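# Sort faulty pump bottles into the grey tray

## Task

Among five empty pump bottles, one or two have a broken pump whose head stays down after being pressed. Test them, place every broken one in the grey tray, and leave every working one upright on the table top outside the tray. Nothing may count on the robot to stay in place: release everything, move the grippers away, and make sure all objects settle shortly after you stop.

## Robot and tools

ROBOT. Two arms, left_arm and right_arm, each with a parallel-jaw gripper. Six joints per arm, base to hand: waist, shoulder, elbow, forearm roll, wrist pitch, wrist roll. Load limits in N m: waist 44.5, shoulder 44.5, elbow 26.7, forearm roll 26.7, wrist pitch 17.8, wrist roll 17.8. A held object's weight adds to the load. If contact torque hits a limit, that arm backs the joint off slightly, freezes for 10 s and drops the remainder of the call (a torque fault). Holding loads heats motors: a MOTOR HOT line appears from 65 °C, and at 80 °C the arm is braked until cool (OVER-TEMPERATURE FAULT). Never let the arms collide or push on each other.

FRAMES. Result poses use one scene frame: origin on the table surface midway between the arms, +x out over the table, +z up, left_arm on the +y side. Arm names do not match left/right in images. Positions are metres, orientation is quaternion w,x,y,z, velocities m/s and rad/s; reported hand positions can be slightly off, more so at long reach. Commands, however, use each gripper's own axes: fingers point along its +z and open/close along its y. The reported point sits between the closed finger pads, about 2 cm behind the tips; closing pushes the tips roughly 10 mm further along +z.

ROW FORMAT. Every motion command is one flat list of 14 numbers, each in [-1, 1]: dx, dy, dz, rx, ry, rz, opening for left_arm, then the same seven for right_arm. Always give all 14, even if one arm is idle. dx..rz are an offset, not a pose: a target relative to that gripper's pose in the most recent result showing it (or, before any such result in the scene and for later calls in the same reply, relative to where the robot stands when the action begins), expressed in the gripper's own axes. Scale: 1.0 = 0.6 m of translation or 180 degrees of rotation; rx, ry, rz form a single rotation vector. Opening is absolute: +1 fully open (0.084 m), -1 closed. Zeros do not mean hold still; they pull the arm back to the reference pose. To keep an arm parked, send the offset back to where you want it in the first call of a reply and zeros afterwards, with its desired opening.

TOOLS.
execute_actions {actions, pictures}: actions holds at most one item. Empty list = just read the state. {"rows": [...], "steps": n} runs up to 15 control steps of 1/30 s (default 15), one row per step, the final row repeated if rows run out; each row is measured from the same reference pose, not chained. {"steps": n} alone is a wait of up to 300 steps counted from the previous result. pictures (boolean) toggles camera images, included by default. A rejected call sends nothing.
move {target, speed}: target is one 14-number row as above. Each gripper travels a straight line toward its target, both finishing together, taking 0.5 to 10 s (cut short at 10 s). speed is m/s, 0.002 to 0.5, default 0.25; rotation is capped at twice that in rad/s. Openings are sent at the start. The path ignores obstacles and the other arm, and grippers may lag, wander or overshoot the speed, especially near full stretch. Faster contact and targets set deeper past the contact mean harder hits and presses. It begins once the robot is still (max 3 s delay) and ends when paths finish and everything rests, or 5 s later.
wait {seconds}: 0 to 10 s with no new command.
zoom_image {camera, region}: enlarges part of the latest image; camera is cam_high, cam_low, cam_left_wrist or cam_right_wrist (each 896x504); region [x0, y0, x1, y1] in pixels from the top-left, at most 504x504.
finished_scene {scene}: ends the current scene (give its number) irreversibly and reports success.

CONTROLLER. Each step the commanded pose is clipped to within 70 mm and 16 degrees of the measured pose, then reached by damped inverse kinematics, favouring position over orientation. Joint targets move at most 3.14 rad/s, with 0.16 s to accelerate. After an action the arm only continues to its last clipped pose, so far targets need follow-up commands; read the returned pose. Elbows stop just before straight. The simulation keeps running while you think.

RESULTS. Each arm line gives pose and velocities, grip_measured (finger opening on the command scale), and, when available, a Hand target line (where the controller is now driving). pose unreachable: the clearance check altered or blocked that arm's command; HELD flags steps where rows were not sent. move adds a line: the ending (done, off_target, moving, held, fault), which limits acted (paced = pose clipped; held = some steps blocked, after which the arm may lurch fast), and each gripper's distance from its target.

GRIPPING. Hold by commanding an opening well under grip_measured; lower squeezes harder, up to about 24 N per pad for objects up to ~6 cm wide. Fast closing can spike force. Echoing grip_measured still squeezes lightly; wide parts may slip.

CAUTIONS. Press pump heads gently and slowly; release fully before leaving. Do not knock or drop anything off the table, avoid slams and hard shoves, and expect occasional brief tugs on held parts or bumps to loose items.

Each tool is called after "Emit:" in YAML: its name, and indented under it one key for each argument.

## Session

Emit:
execute_actions:
  actions: []

Scene clock: 0.00 s of 5100.00 s.
left_arm: end_effector_position=(+0.4540, +0.3728, +0.3883) grip_measured=+1.00 end_effector_quat_wxyz=(-0.255, -0.005, +0.948, -0.189) end_effector_velocity=(+0.000, -0.000, -0.000) end_effector_angular_velocity=(-0.001, +0.001, -0.002) | right_arm: end_effector_position=(+0.3525, -0.2957, +0.2485) grip_measured=+1.00 end_effector_quat_wxyz=(+0.001, +0.997, +0.074, -0.001) end_effector_velocity=(-0.000, +0.000, +0.000) end_effector_angular_velocity=(+0.001, +0.000, -0.000)
Joint positions: left_arm=[ 0.351  0.436 -2.162 -0.221  2.343 -2.877  0.084] | right_arm=[-0.003 -0.266 -0.924 -0.002  1.193  0.002  0.084]
Joint velocities: left_arm=[-0.001  0.001  0.     0.     0.     0.001 -0.   ] | right_arm=[-0.    -0.     0.     0.001  0.001 -0.    -0.   ]
Motor temperatures (°C, as the motors report them): left_arm=[24 22 26 30 33 24] | right_arm=[23 23 24 19 21 26]
Hand target (left_arm): +0.454, +0.373, +0.388; -0.255, -0.005, +0.948, -0.189
Hand target (right_arm): +0.353, -0.296, +0.249; +0.001, +0.997, +0.074, -0.001

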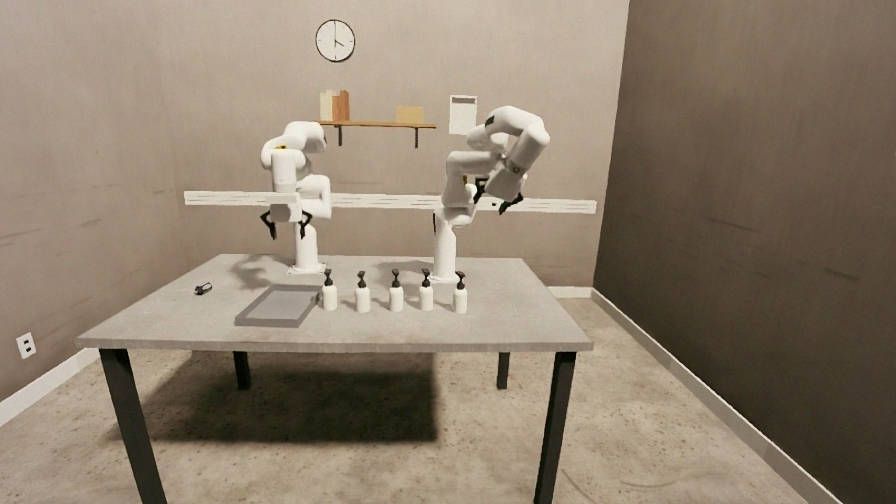

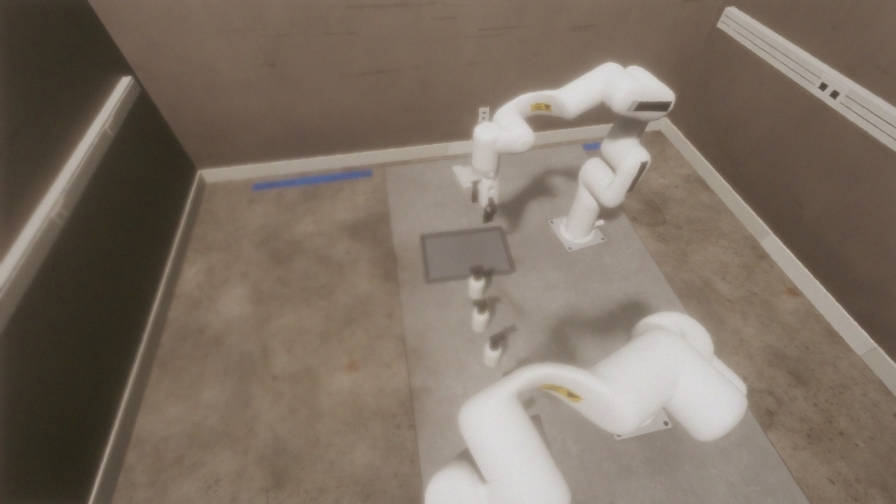

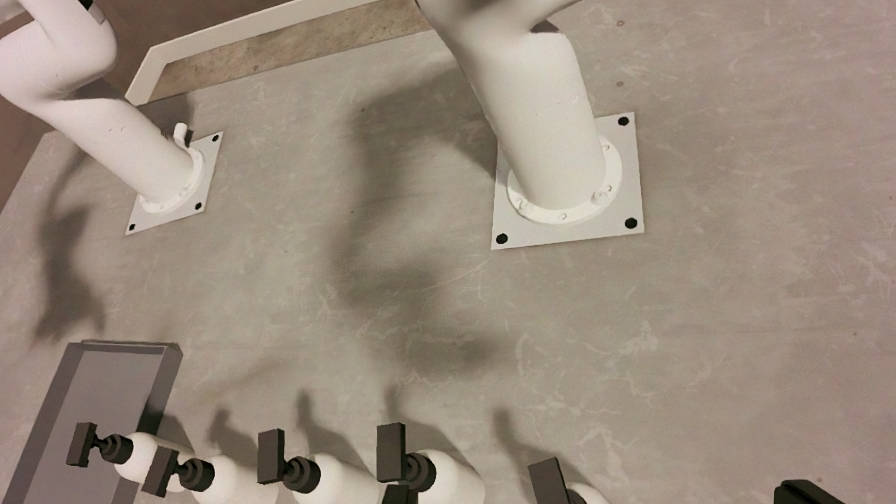

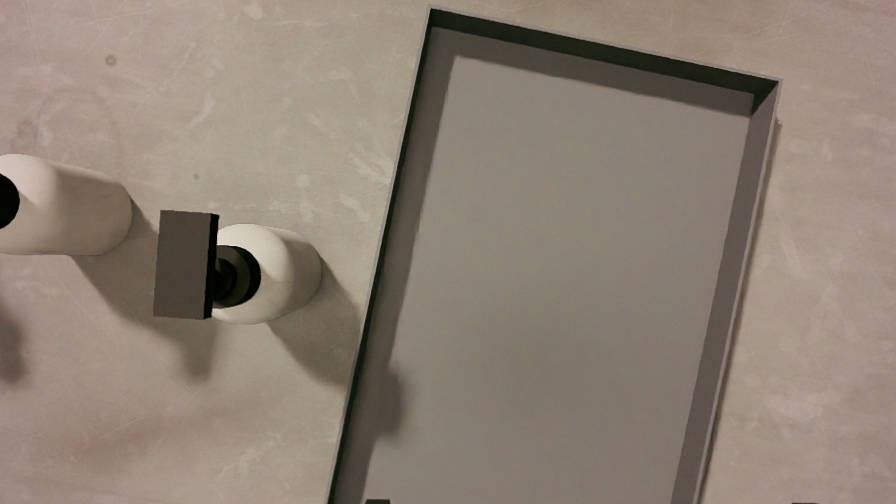

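Emit:
move:
  target: [0,0,0,-0.1227,-0.1655,0.003,-1,0.025,-0.165,0,0,0,0.047,-1]
  speed: 0.4

Emit:
move:
  target: [-0.05,0,0.2,0,0,0,-1,0,-0.1,0,0,0,0,-1]

Scene clock: 13.33 s of 5100.00 s.
left_arm: end_effector_position=(+0.4541, +0.3729, +0.3878) grip_measured=-1.00 end_effector_quat_wxyz=(+0.000, -0.001, +1.000, -0.000) end_effector_velocity=(+0.000, +0.000, -0.000) end_effector_angular_velocity=(+0.006, -0.009, +0.001) | right_arm: end_effector_position=(+0.3528, -0.1957, +0.2485) grip_measured=-1.00 end_effector_quat_wxyz=(+0.001, +1.000, +0.000, -0.001) end_effector_velocity=(+0.000, +0.001, +0.000) end_effector_angular_velocity=(-0.001, -0.001, -0.000)
Joint positions: left_arm=[ 0.228 -0.197 -1.389 -0.001  1.586 -2.887  0.   ] | right_arm=[ 0.231 -0.173 -1.014 -0.001  1.19   0.383  0.   ]
Joint velocities: left_arm=[-0.002 -0.01   0.013  0.004 -0.014 -0.003  0.   ] | right_arm=[ 0.002  0.002 -0.003 -0.001  0.001  0.003  0.   ]
Motor temperatures (°C, as the motors report them): left_arm=[24 22 27 30 33 24] | right_arm=[23 23 26 19 21 26]
Hand target (left_arm): +0.454, +0.373, +0.388; +0.001, -0.001, +1.000, -0.000
Hand target (right_arm): +0.353, -0.196, +0.248; +0.001, +1.000, +0.000, -0.001
Off the commanded pose (left_arm): 0.001 m, 0 deg.
Off the commanded pose (right_arm): 0.000 m, 0 deg.
After step 90, 8.80 s passed at rest.
move: done

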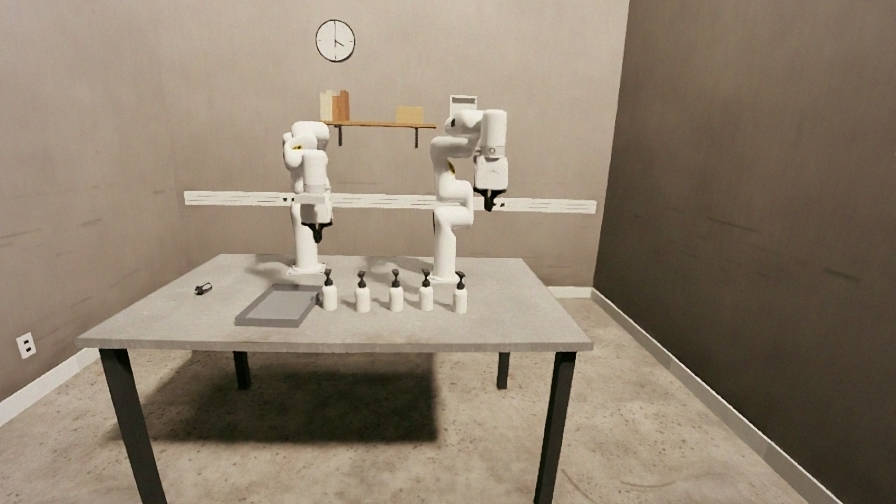

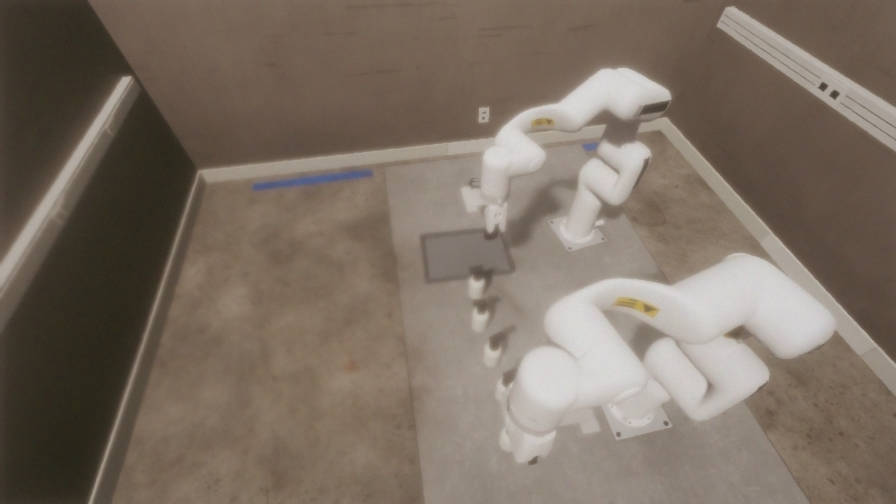

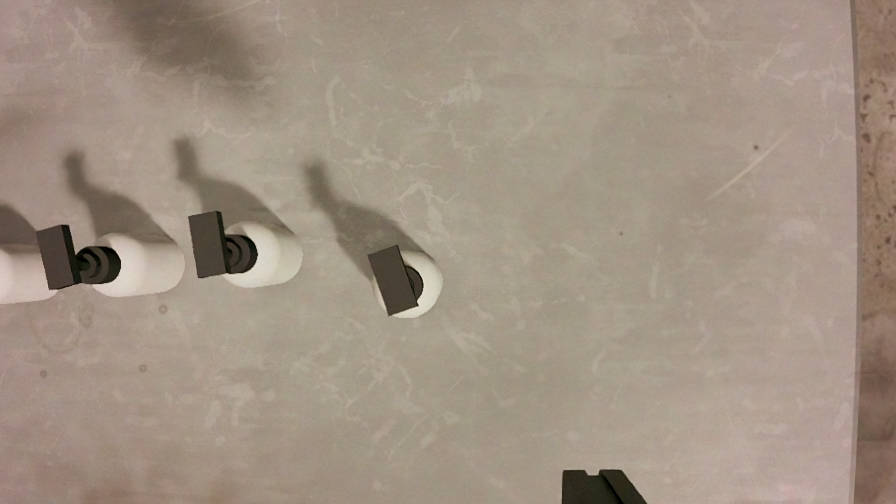

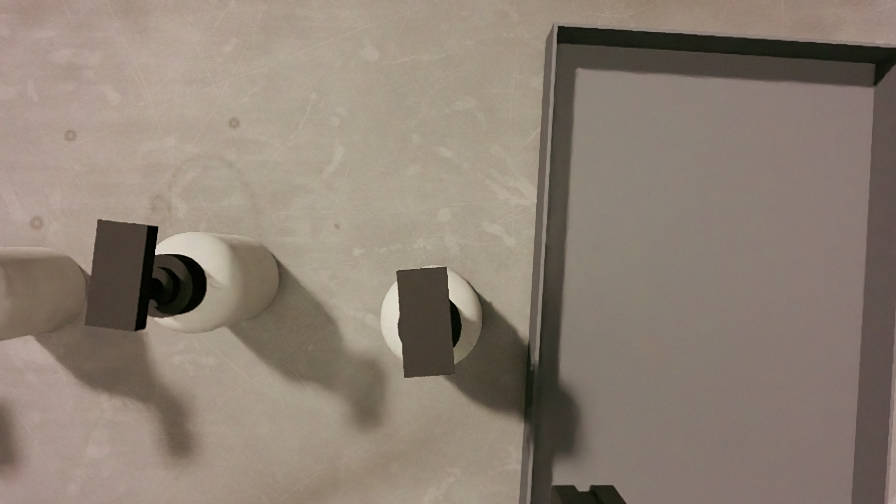

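Scene clock: 14.50 s of 5100.00 s.
left_arm: end_effector_position=(+0.4845, +0.3727, +0.2683) grip_measured=-1.00 end_effector_quat_wxyz=(+0.000, -0.001, +1.000, -0.000) end_effector_velocity=(+0.000, -0.000, -0.003) end_effector_angular_velocity=(-0.001, +0.003, +0.001) | right_arm: end_effector_position=(+0.3528, -0.1358, +0.2486) grip_measured=-1.00 end_effector_quat_wxyz=(+0.001, +1.000, +0.000, -0.001) end_effector_velocity=(-0.000, +0.001, -0.000) end_effector_angular_velocity=(-0.001, +0.001, +0.001)
Joint positions: left_arm=[ 0.21  -0.124 -1.121 -0.001  1.244 -2.904  0.   ] | right_arm=[ 0.354 -0.085 -1.106 -0.     1.194  0.506  0.   ]
Joint velocities: left_arm=[-0.001  0.005  0.003 -0.    -0.005 -0.002  0.   ] | right_arm=[ 0.002  0.001 -0.001 -0.     0.001  0.001  0.   ]
Motor temperatures (°C, as the motors report them): left_arm=[24 22 27 30 33 24] | right_arm=[23 23 26 19 21 26]
Hand target (left_arm): +0.484, +0.373, +0.268; +0.000, -0.001, +1.000, -0.000
Hand target (right_arm): +0.353, -0.136, +0.249; +0.001, +1.000, +0.000, -0.001
Off the commanded pose (left_arm): 0.001 m, 0 deg.
Off the commanded pose (right_arm): 0.000 m, 0 deg.
move: done

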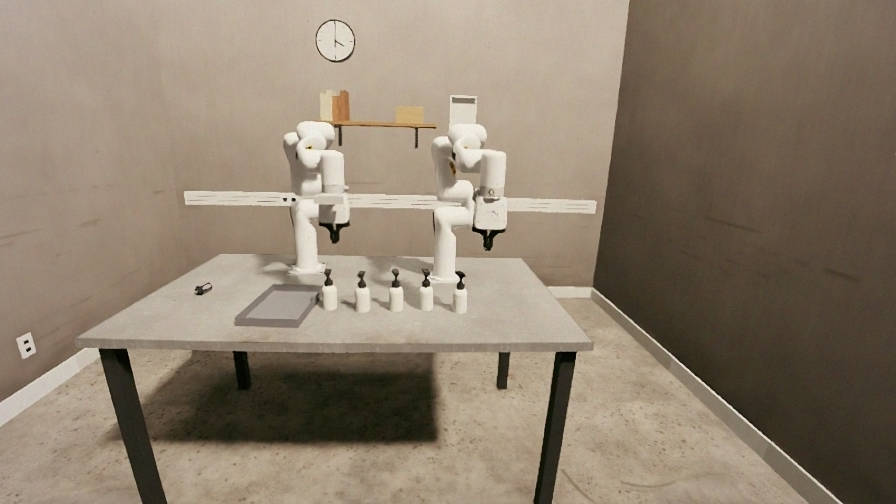

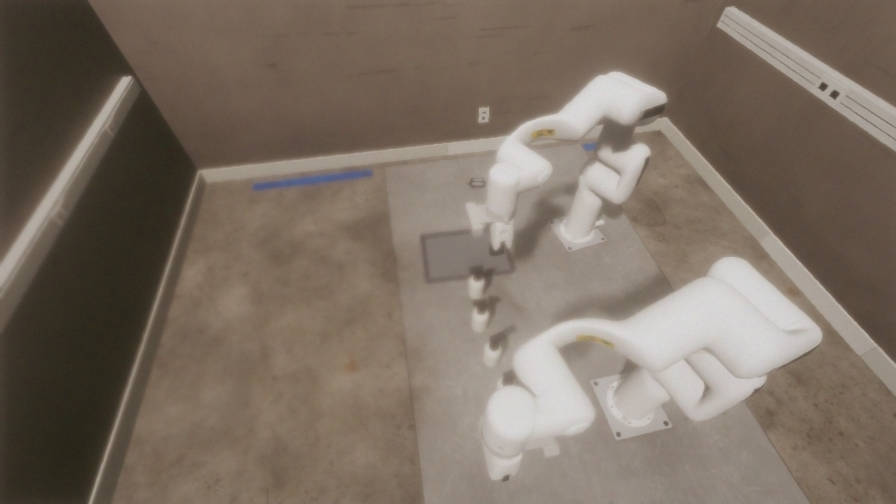

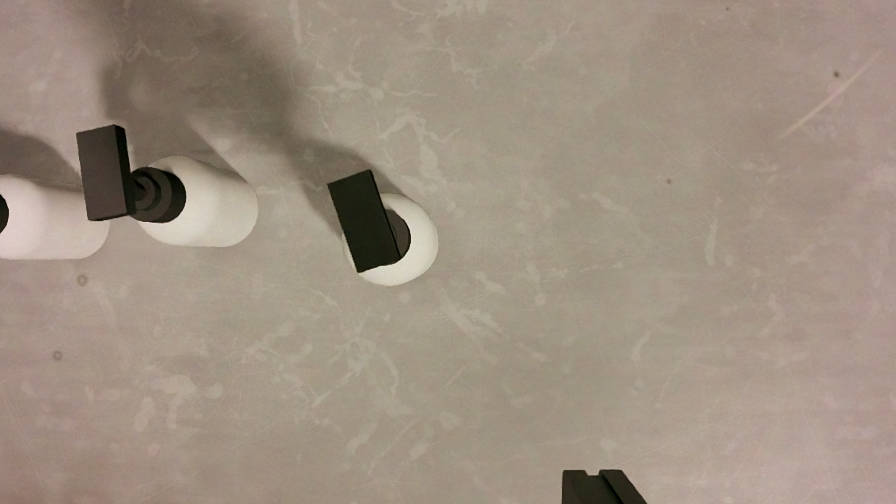

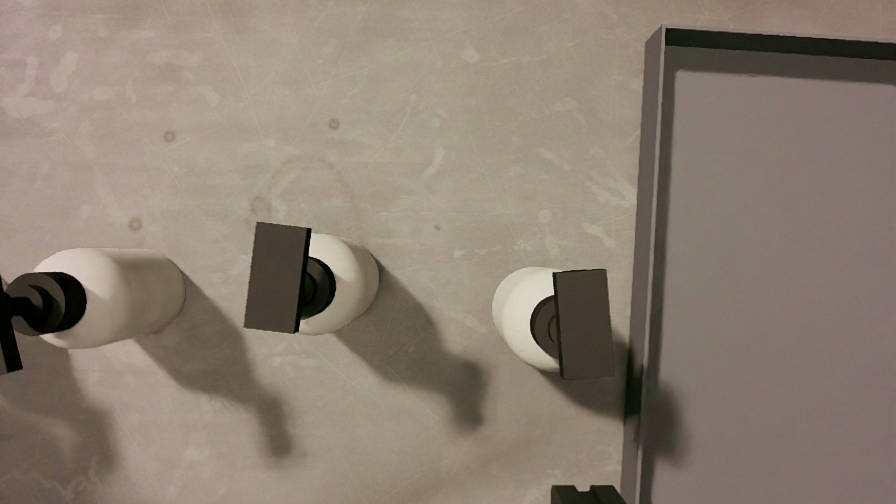

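Emit:
move:
  target: [0.075,-0.117,0.147,0,0,0,-1,0.017,0.03,0.115,0,0,0,-1]

Emit:
zoom_image:
  camera: "cam_low"
  region: [400,180,600,400]

Emit:
zoom_image:
  camera: "cam_high"
  region: [290,210,510,330]

Scene clock: 22.13 s of 5100.00 s.
left_arm: end_effector_position=(+0.4400, +0.3026, +0.1804) grip_measured=-1.00 end_effector_quat_wxyz=(+0.001, -0.001, +1.000, -0.000) end_effector_velocity=(-0.001, -0.002, -0.003) end_effector_angular_velocity=(+0.001, +0.001, +0.000) | right_arm: end_effector_position=(+0.3627, -0.1537, +0.1798) grip_measured=-1.00 end_effector_quat_wxyz=(+0.001, +1.000, +0.000, -0.001) end_effector_velocity=(-0.000, -0.001, -0.002) end_effector_angular_velocity=(-0.001, +0.001, +0.000)
Joint positions: left_arm=[ 0.061 -0.244 -0.743 -0.001  0.985 -3.052  0.   ] | right_arm=[ 0.309 -0.024 -0.972 -0.     0.998  0.46   0.   ]
Joint velocities: left_arm=[-0.005 -0.001  0.008  0.002 -0.007 -0.006  0.   ] | right_arm=[-0.001  0.002  0.003 -0.    -0.004 -0.001  0.   ]
Motor temperatures (°C, as the motors report them): left_arm=[24 22 28 30 33 24] | right_arm=[23 24 26 19 21 26]
Hand target (left_arm): +0.440, +0.302, +0.180; +0.001, -0.001, +1.000, -0.000
Hand target (right_arm): +0.363, -0.154, +0.180; +0.001, +1.000, +0.000, -0.001
Off the commanded pose (left_arm): 0.001 m, 0 deg.
Off the commanded pose (right_arm): 0.000 m, 0 deg.
After step 90, 3.50 s passed at rest.
move: done

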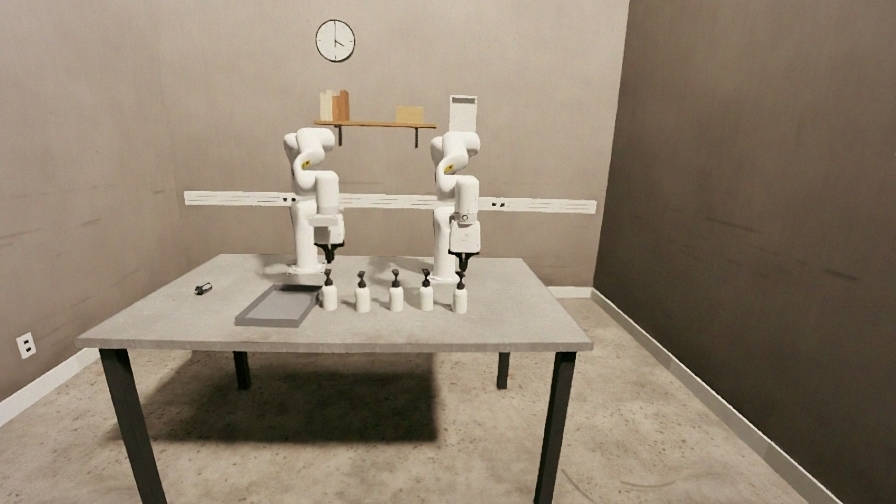

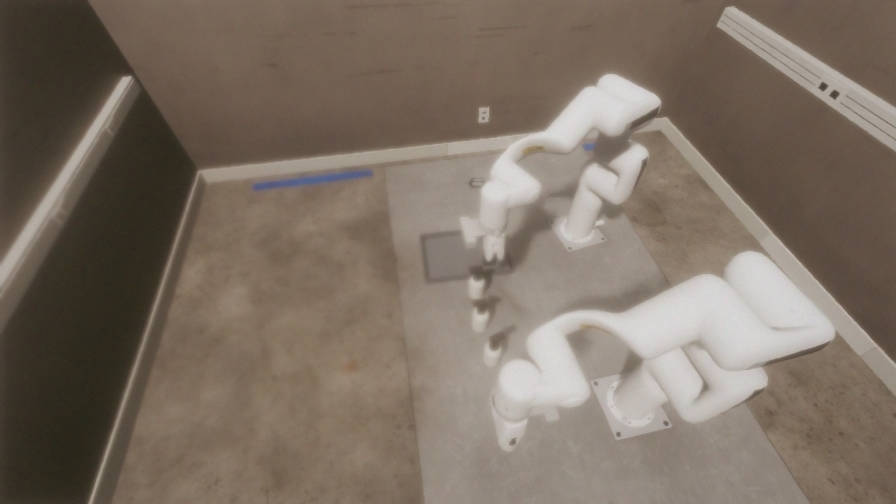

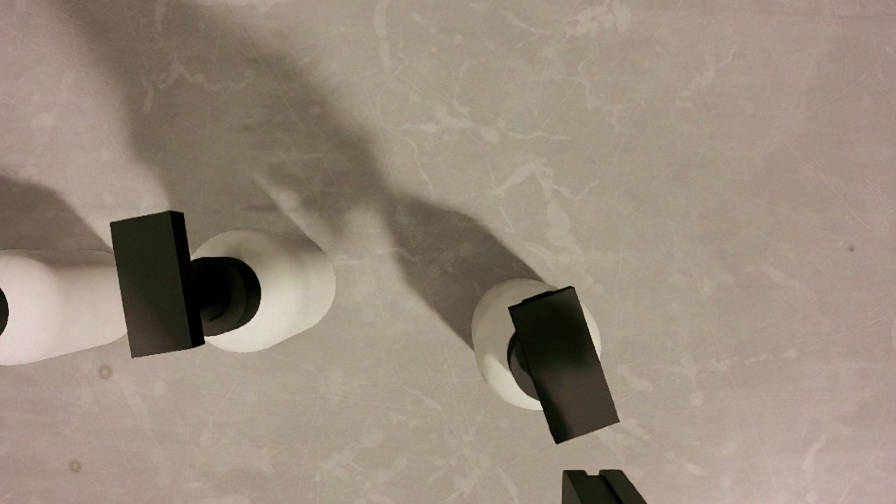

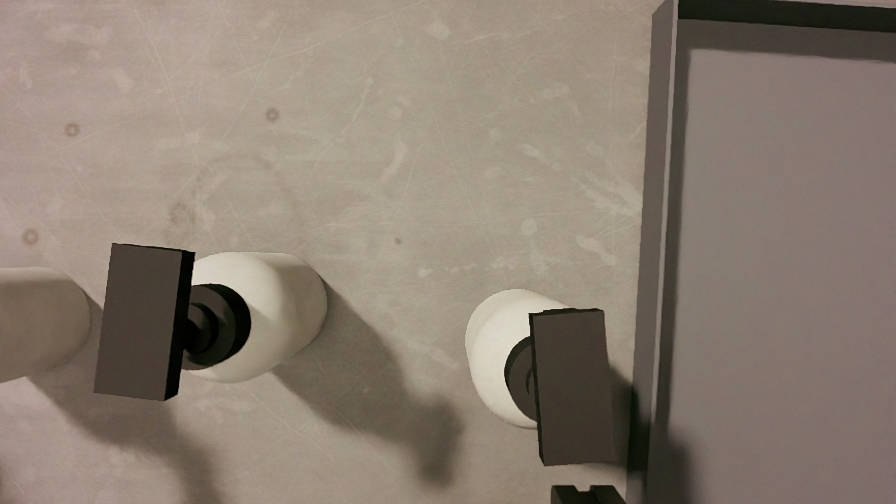

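Region (400, 180, 600, 400) of cam_low's 896x504 image, scaled by 2.291, with more detail than that image has; it fills the left 458 columns of this view, and the rest is white.

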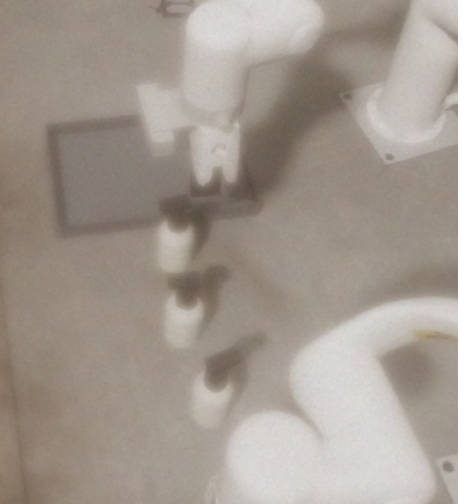

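Region (290, 210, 510, 330) of cam_high's 896x504 image, scaled by 2.291, with more detail than that image has; it fills the top 275 rows of this view, and the rest is white.

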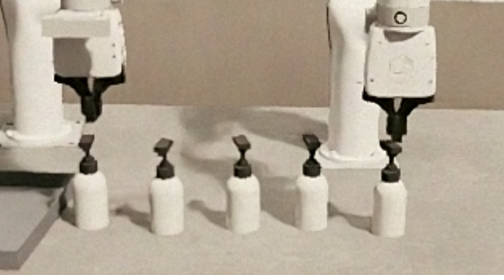

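Emit:
move:
  target: [0.042,0,0.012,0,0,0,-1,0.043,0,0.008,0,0,0,-1]

Emit:
move:
  target: [0,0,0.036,0,0,0,-1,0,0,0.036,0,0,0,-1]
  speed: 0.03

Emit:
zoom_image:
  camera: "cam_high"
  region: [300,240,490,320]

Scene clock: 30.57 s of 5100.00 s.
left_arm: end_effector_position=(+0.4151, +0.3026, +0.1732) grip_measured=-1.00 end_effector_quat_wxyz=(+0.001, -0.001, +1.000, -0.000) end_effector_velocity=(-0.002, +0.000, -0.000) end_effector_angular_velocity=(+0.000, -0.001, +0.002) | right_arm: end_effector_position=(+0.3883, -0.1536, +0.1751) grip_measured=-1.00 end_effector_quat_wxyz=(+0.001, +1.000, +0.000, -0.001) end_effector_velocity=(+0.001, -0.000, -0.001) end_effector_angular_velocity=(-0.001, +0.003, -0.000)
Joint positions: left_arm=[ 0.067 -0.324 -0.648 -0.001  0.97  -3.046  0.   ] | right_arm=[ 0.285  0.058 -1.053 -0.001  0.998  0.436  0.   ]
Joint velocities: left_arm=[ 0.001 -0.008  0.008  0.    -0.001 -0.001  0.   ] | right_arm=[-0.001  0.008 -0.007  0.     0.002 -0.001  0.   ]
Motor temperatures (°C, as the motors report them): left_arm=[24 22 28 30 33 24] | right_arm=[23 24 26 19 21 26]
Hand target (left_arm): +0.415, +0.303, +0.173; +0.001, -0.001, +1.000, -0.000
Hand target (right_arm): +0.388, -0.154, +0.175; +0.001, +1.000, +0.000, -0.001
Off the commanded pose (left_arm): 0.000 m, 0 deg.
Off the commanded pose (right_arm): 0.000 m, 0 deg.
After step 90, 4.57 s passed at rest.
move: done

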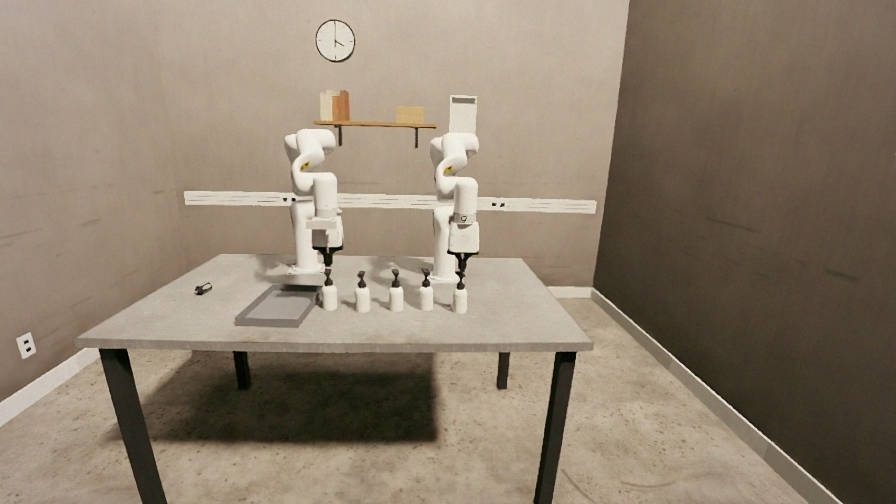

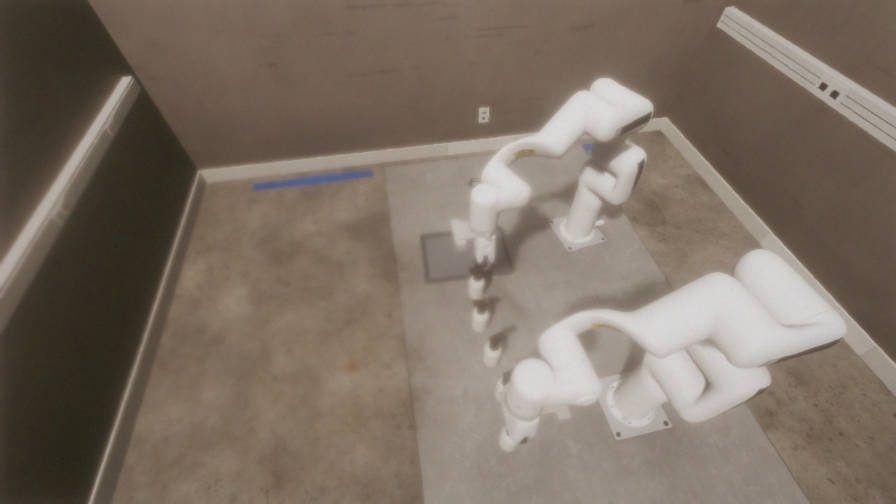

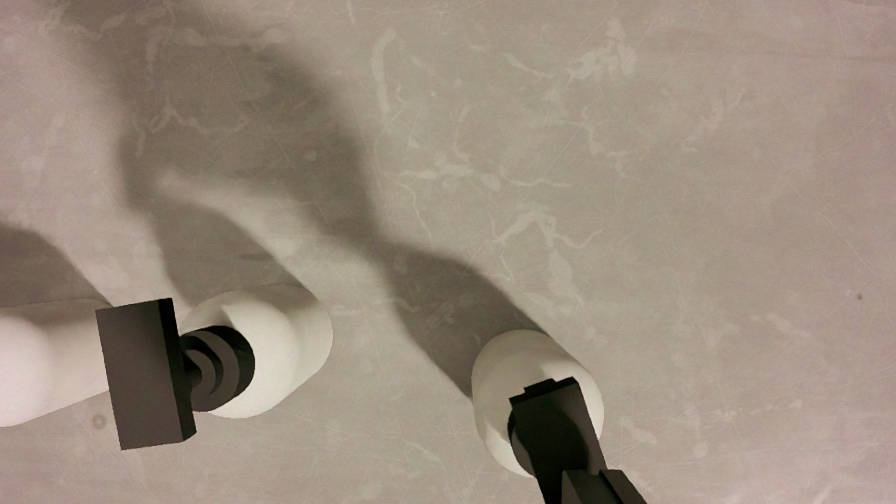

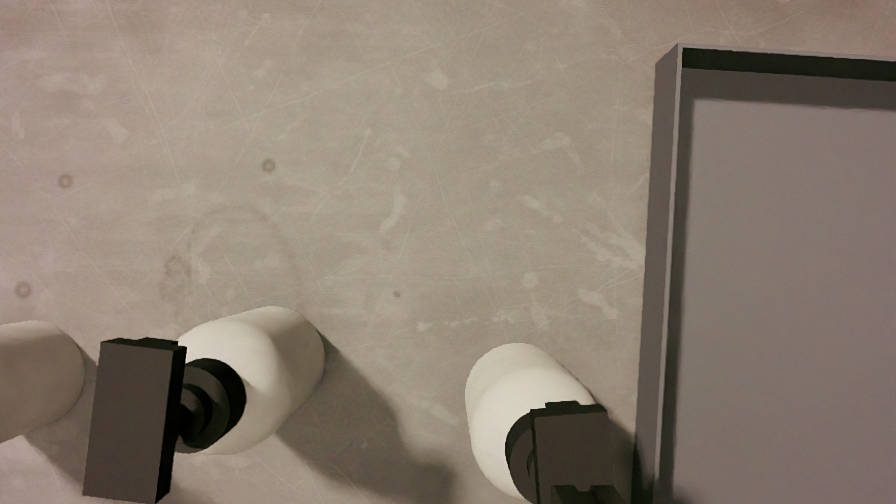

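Scene clock: 31.63 s of 5100.00 s.
left_arm: end_effector_position=(+0.4153, +0.3026, +0.1519) grip_measured=-1.00 end_effector_quat_wxyz=(+0.001, -0.001, +1.000, -0.000) end_effector_velocity=(+0.000, -0.000, -0.002) end_effector_angular_velocity=(+0.000, -0.000, -0.002) | right_arm: end_effector_position=(+0.3884, -0.1535, +0.1540) grip_measured=-1.00 end_effector_quat_wxyz=(+0.000, +1.000, +0.000, -0.001) end_effector_velocity=(-0.001, -0.000, -0.003) end_effector_angular_velocity=(-0.002, +0.003, -0.000)
Joint positions: left_arm=[ 0.067 -0.289 -0.613 -0.001  0.9   -3.046  0.   ] | right_arm=[ 0.285  0.085 -1.022 -0.001  0.938  0.436  0.   ]
Joint velocities: left_arm=[-0.001  0.004  0.003  0.    -0.008  0.002  0.   ] | right_arm=[ 0.     0.003  0.005 -0.    -0.004  0.     0.   ]
Motor temperatures (°C, as the motors report them): left_arm=[24 22 28 30 33 24] | right_arm=[23 24 26 19 21 26]
Hand target (left_arm): +0.415, +0.303, +0.152; +0.001, -0.001, +1.000, -0.000
Hand target (right_arm): +0.388, -0.154, +0.153; +0.001, +1.000, +0.000, -0.001
Off the commanded pose (left_arm): 0.000 m, 0 deg.
Off the commanded pose (right_arm): 0.001 m, 0 deg.
move: done

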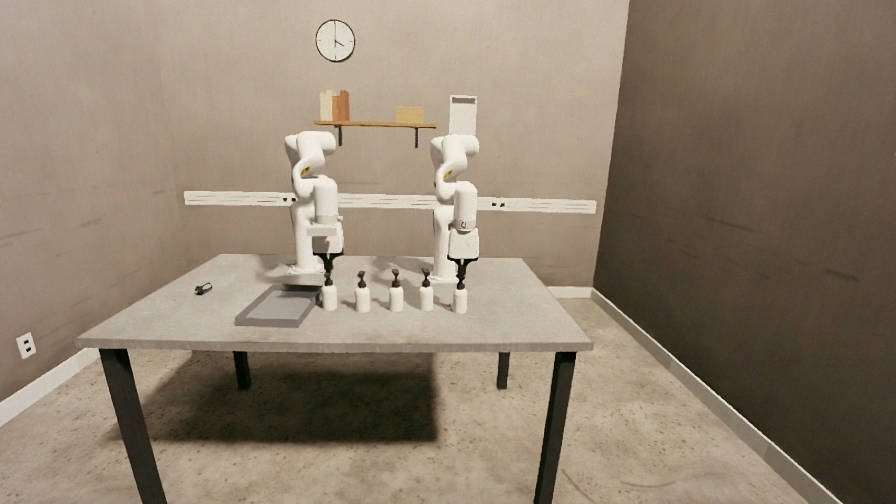

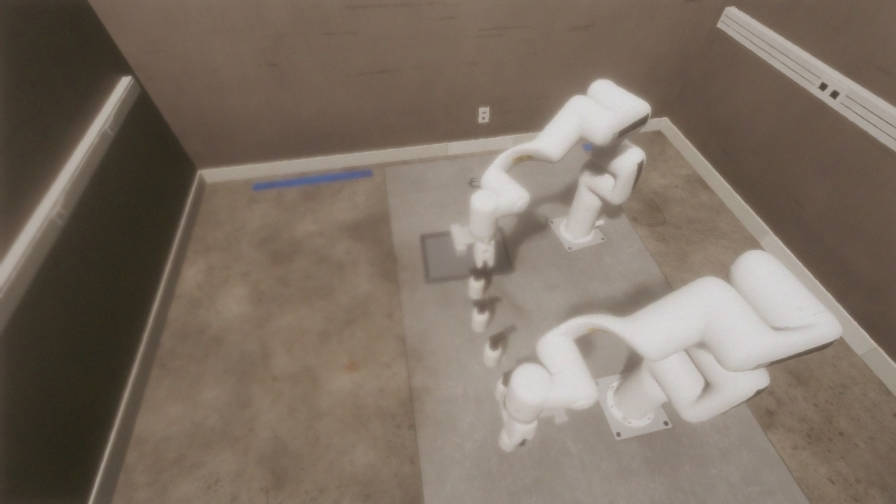

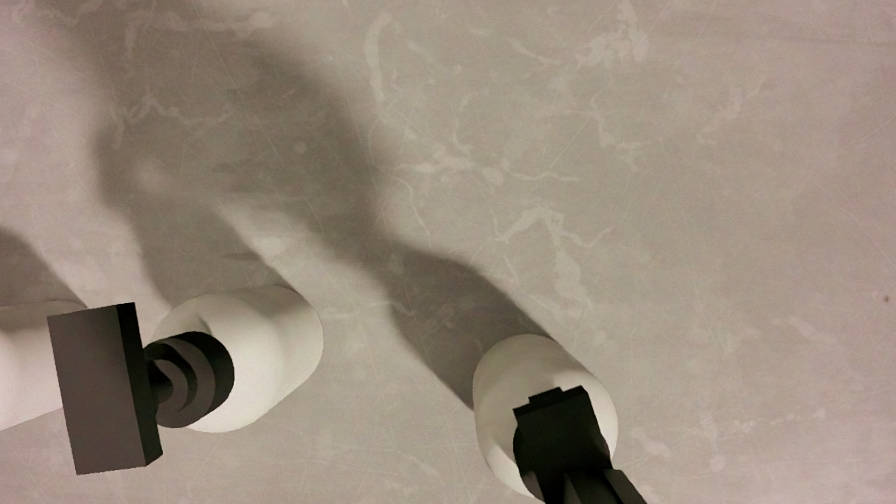

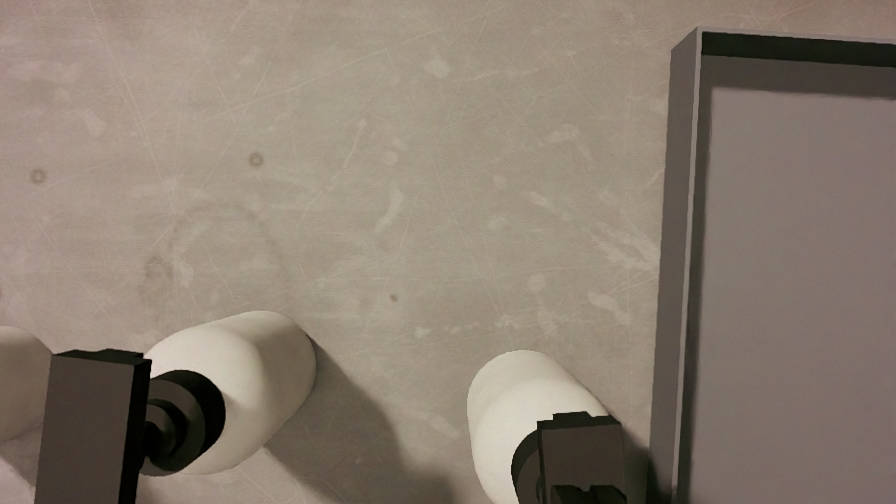

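Region (300, 240, 490, 320) of cam_high's 896x504 image, scaled by 2.653, with more detail than that image has; it fills the top 212 rows of this view, and the rest is white.

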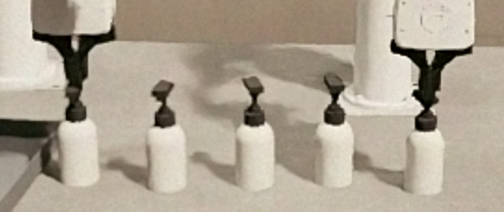

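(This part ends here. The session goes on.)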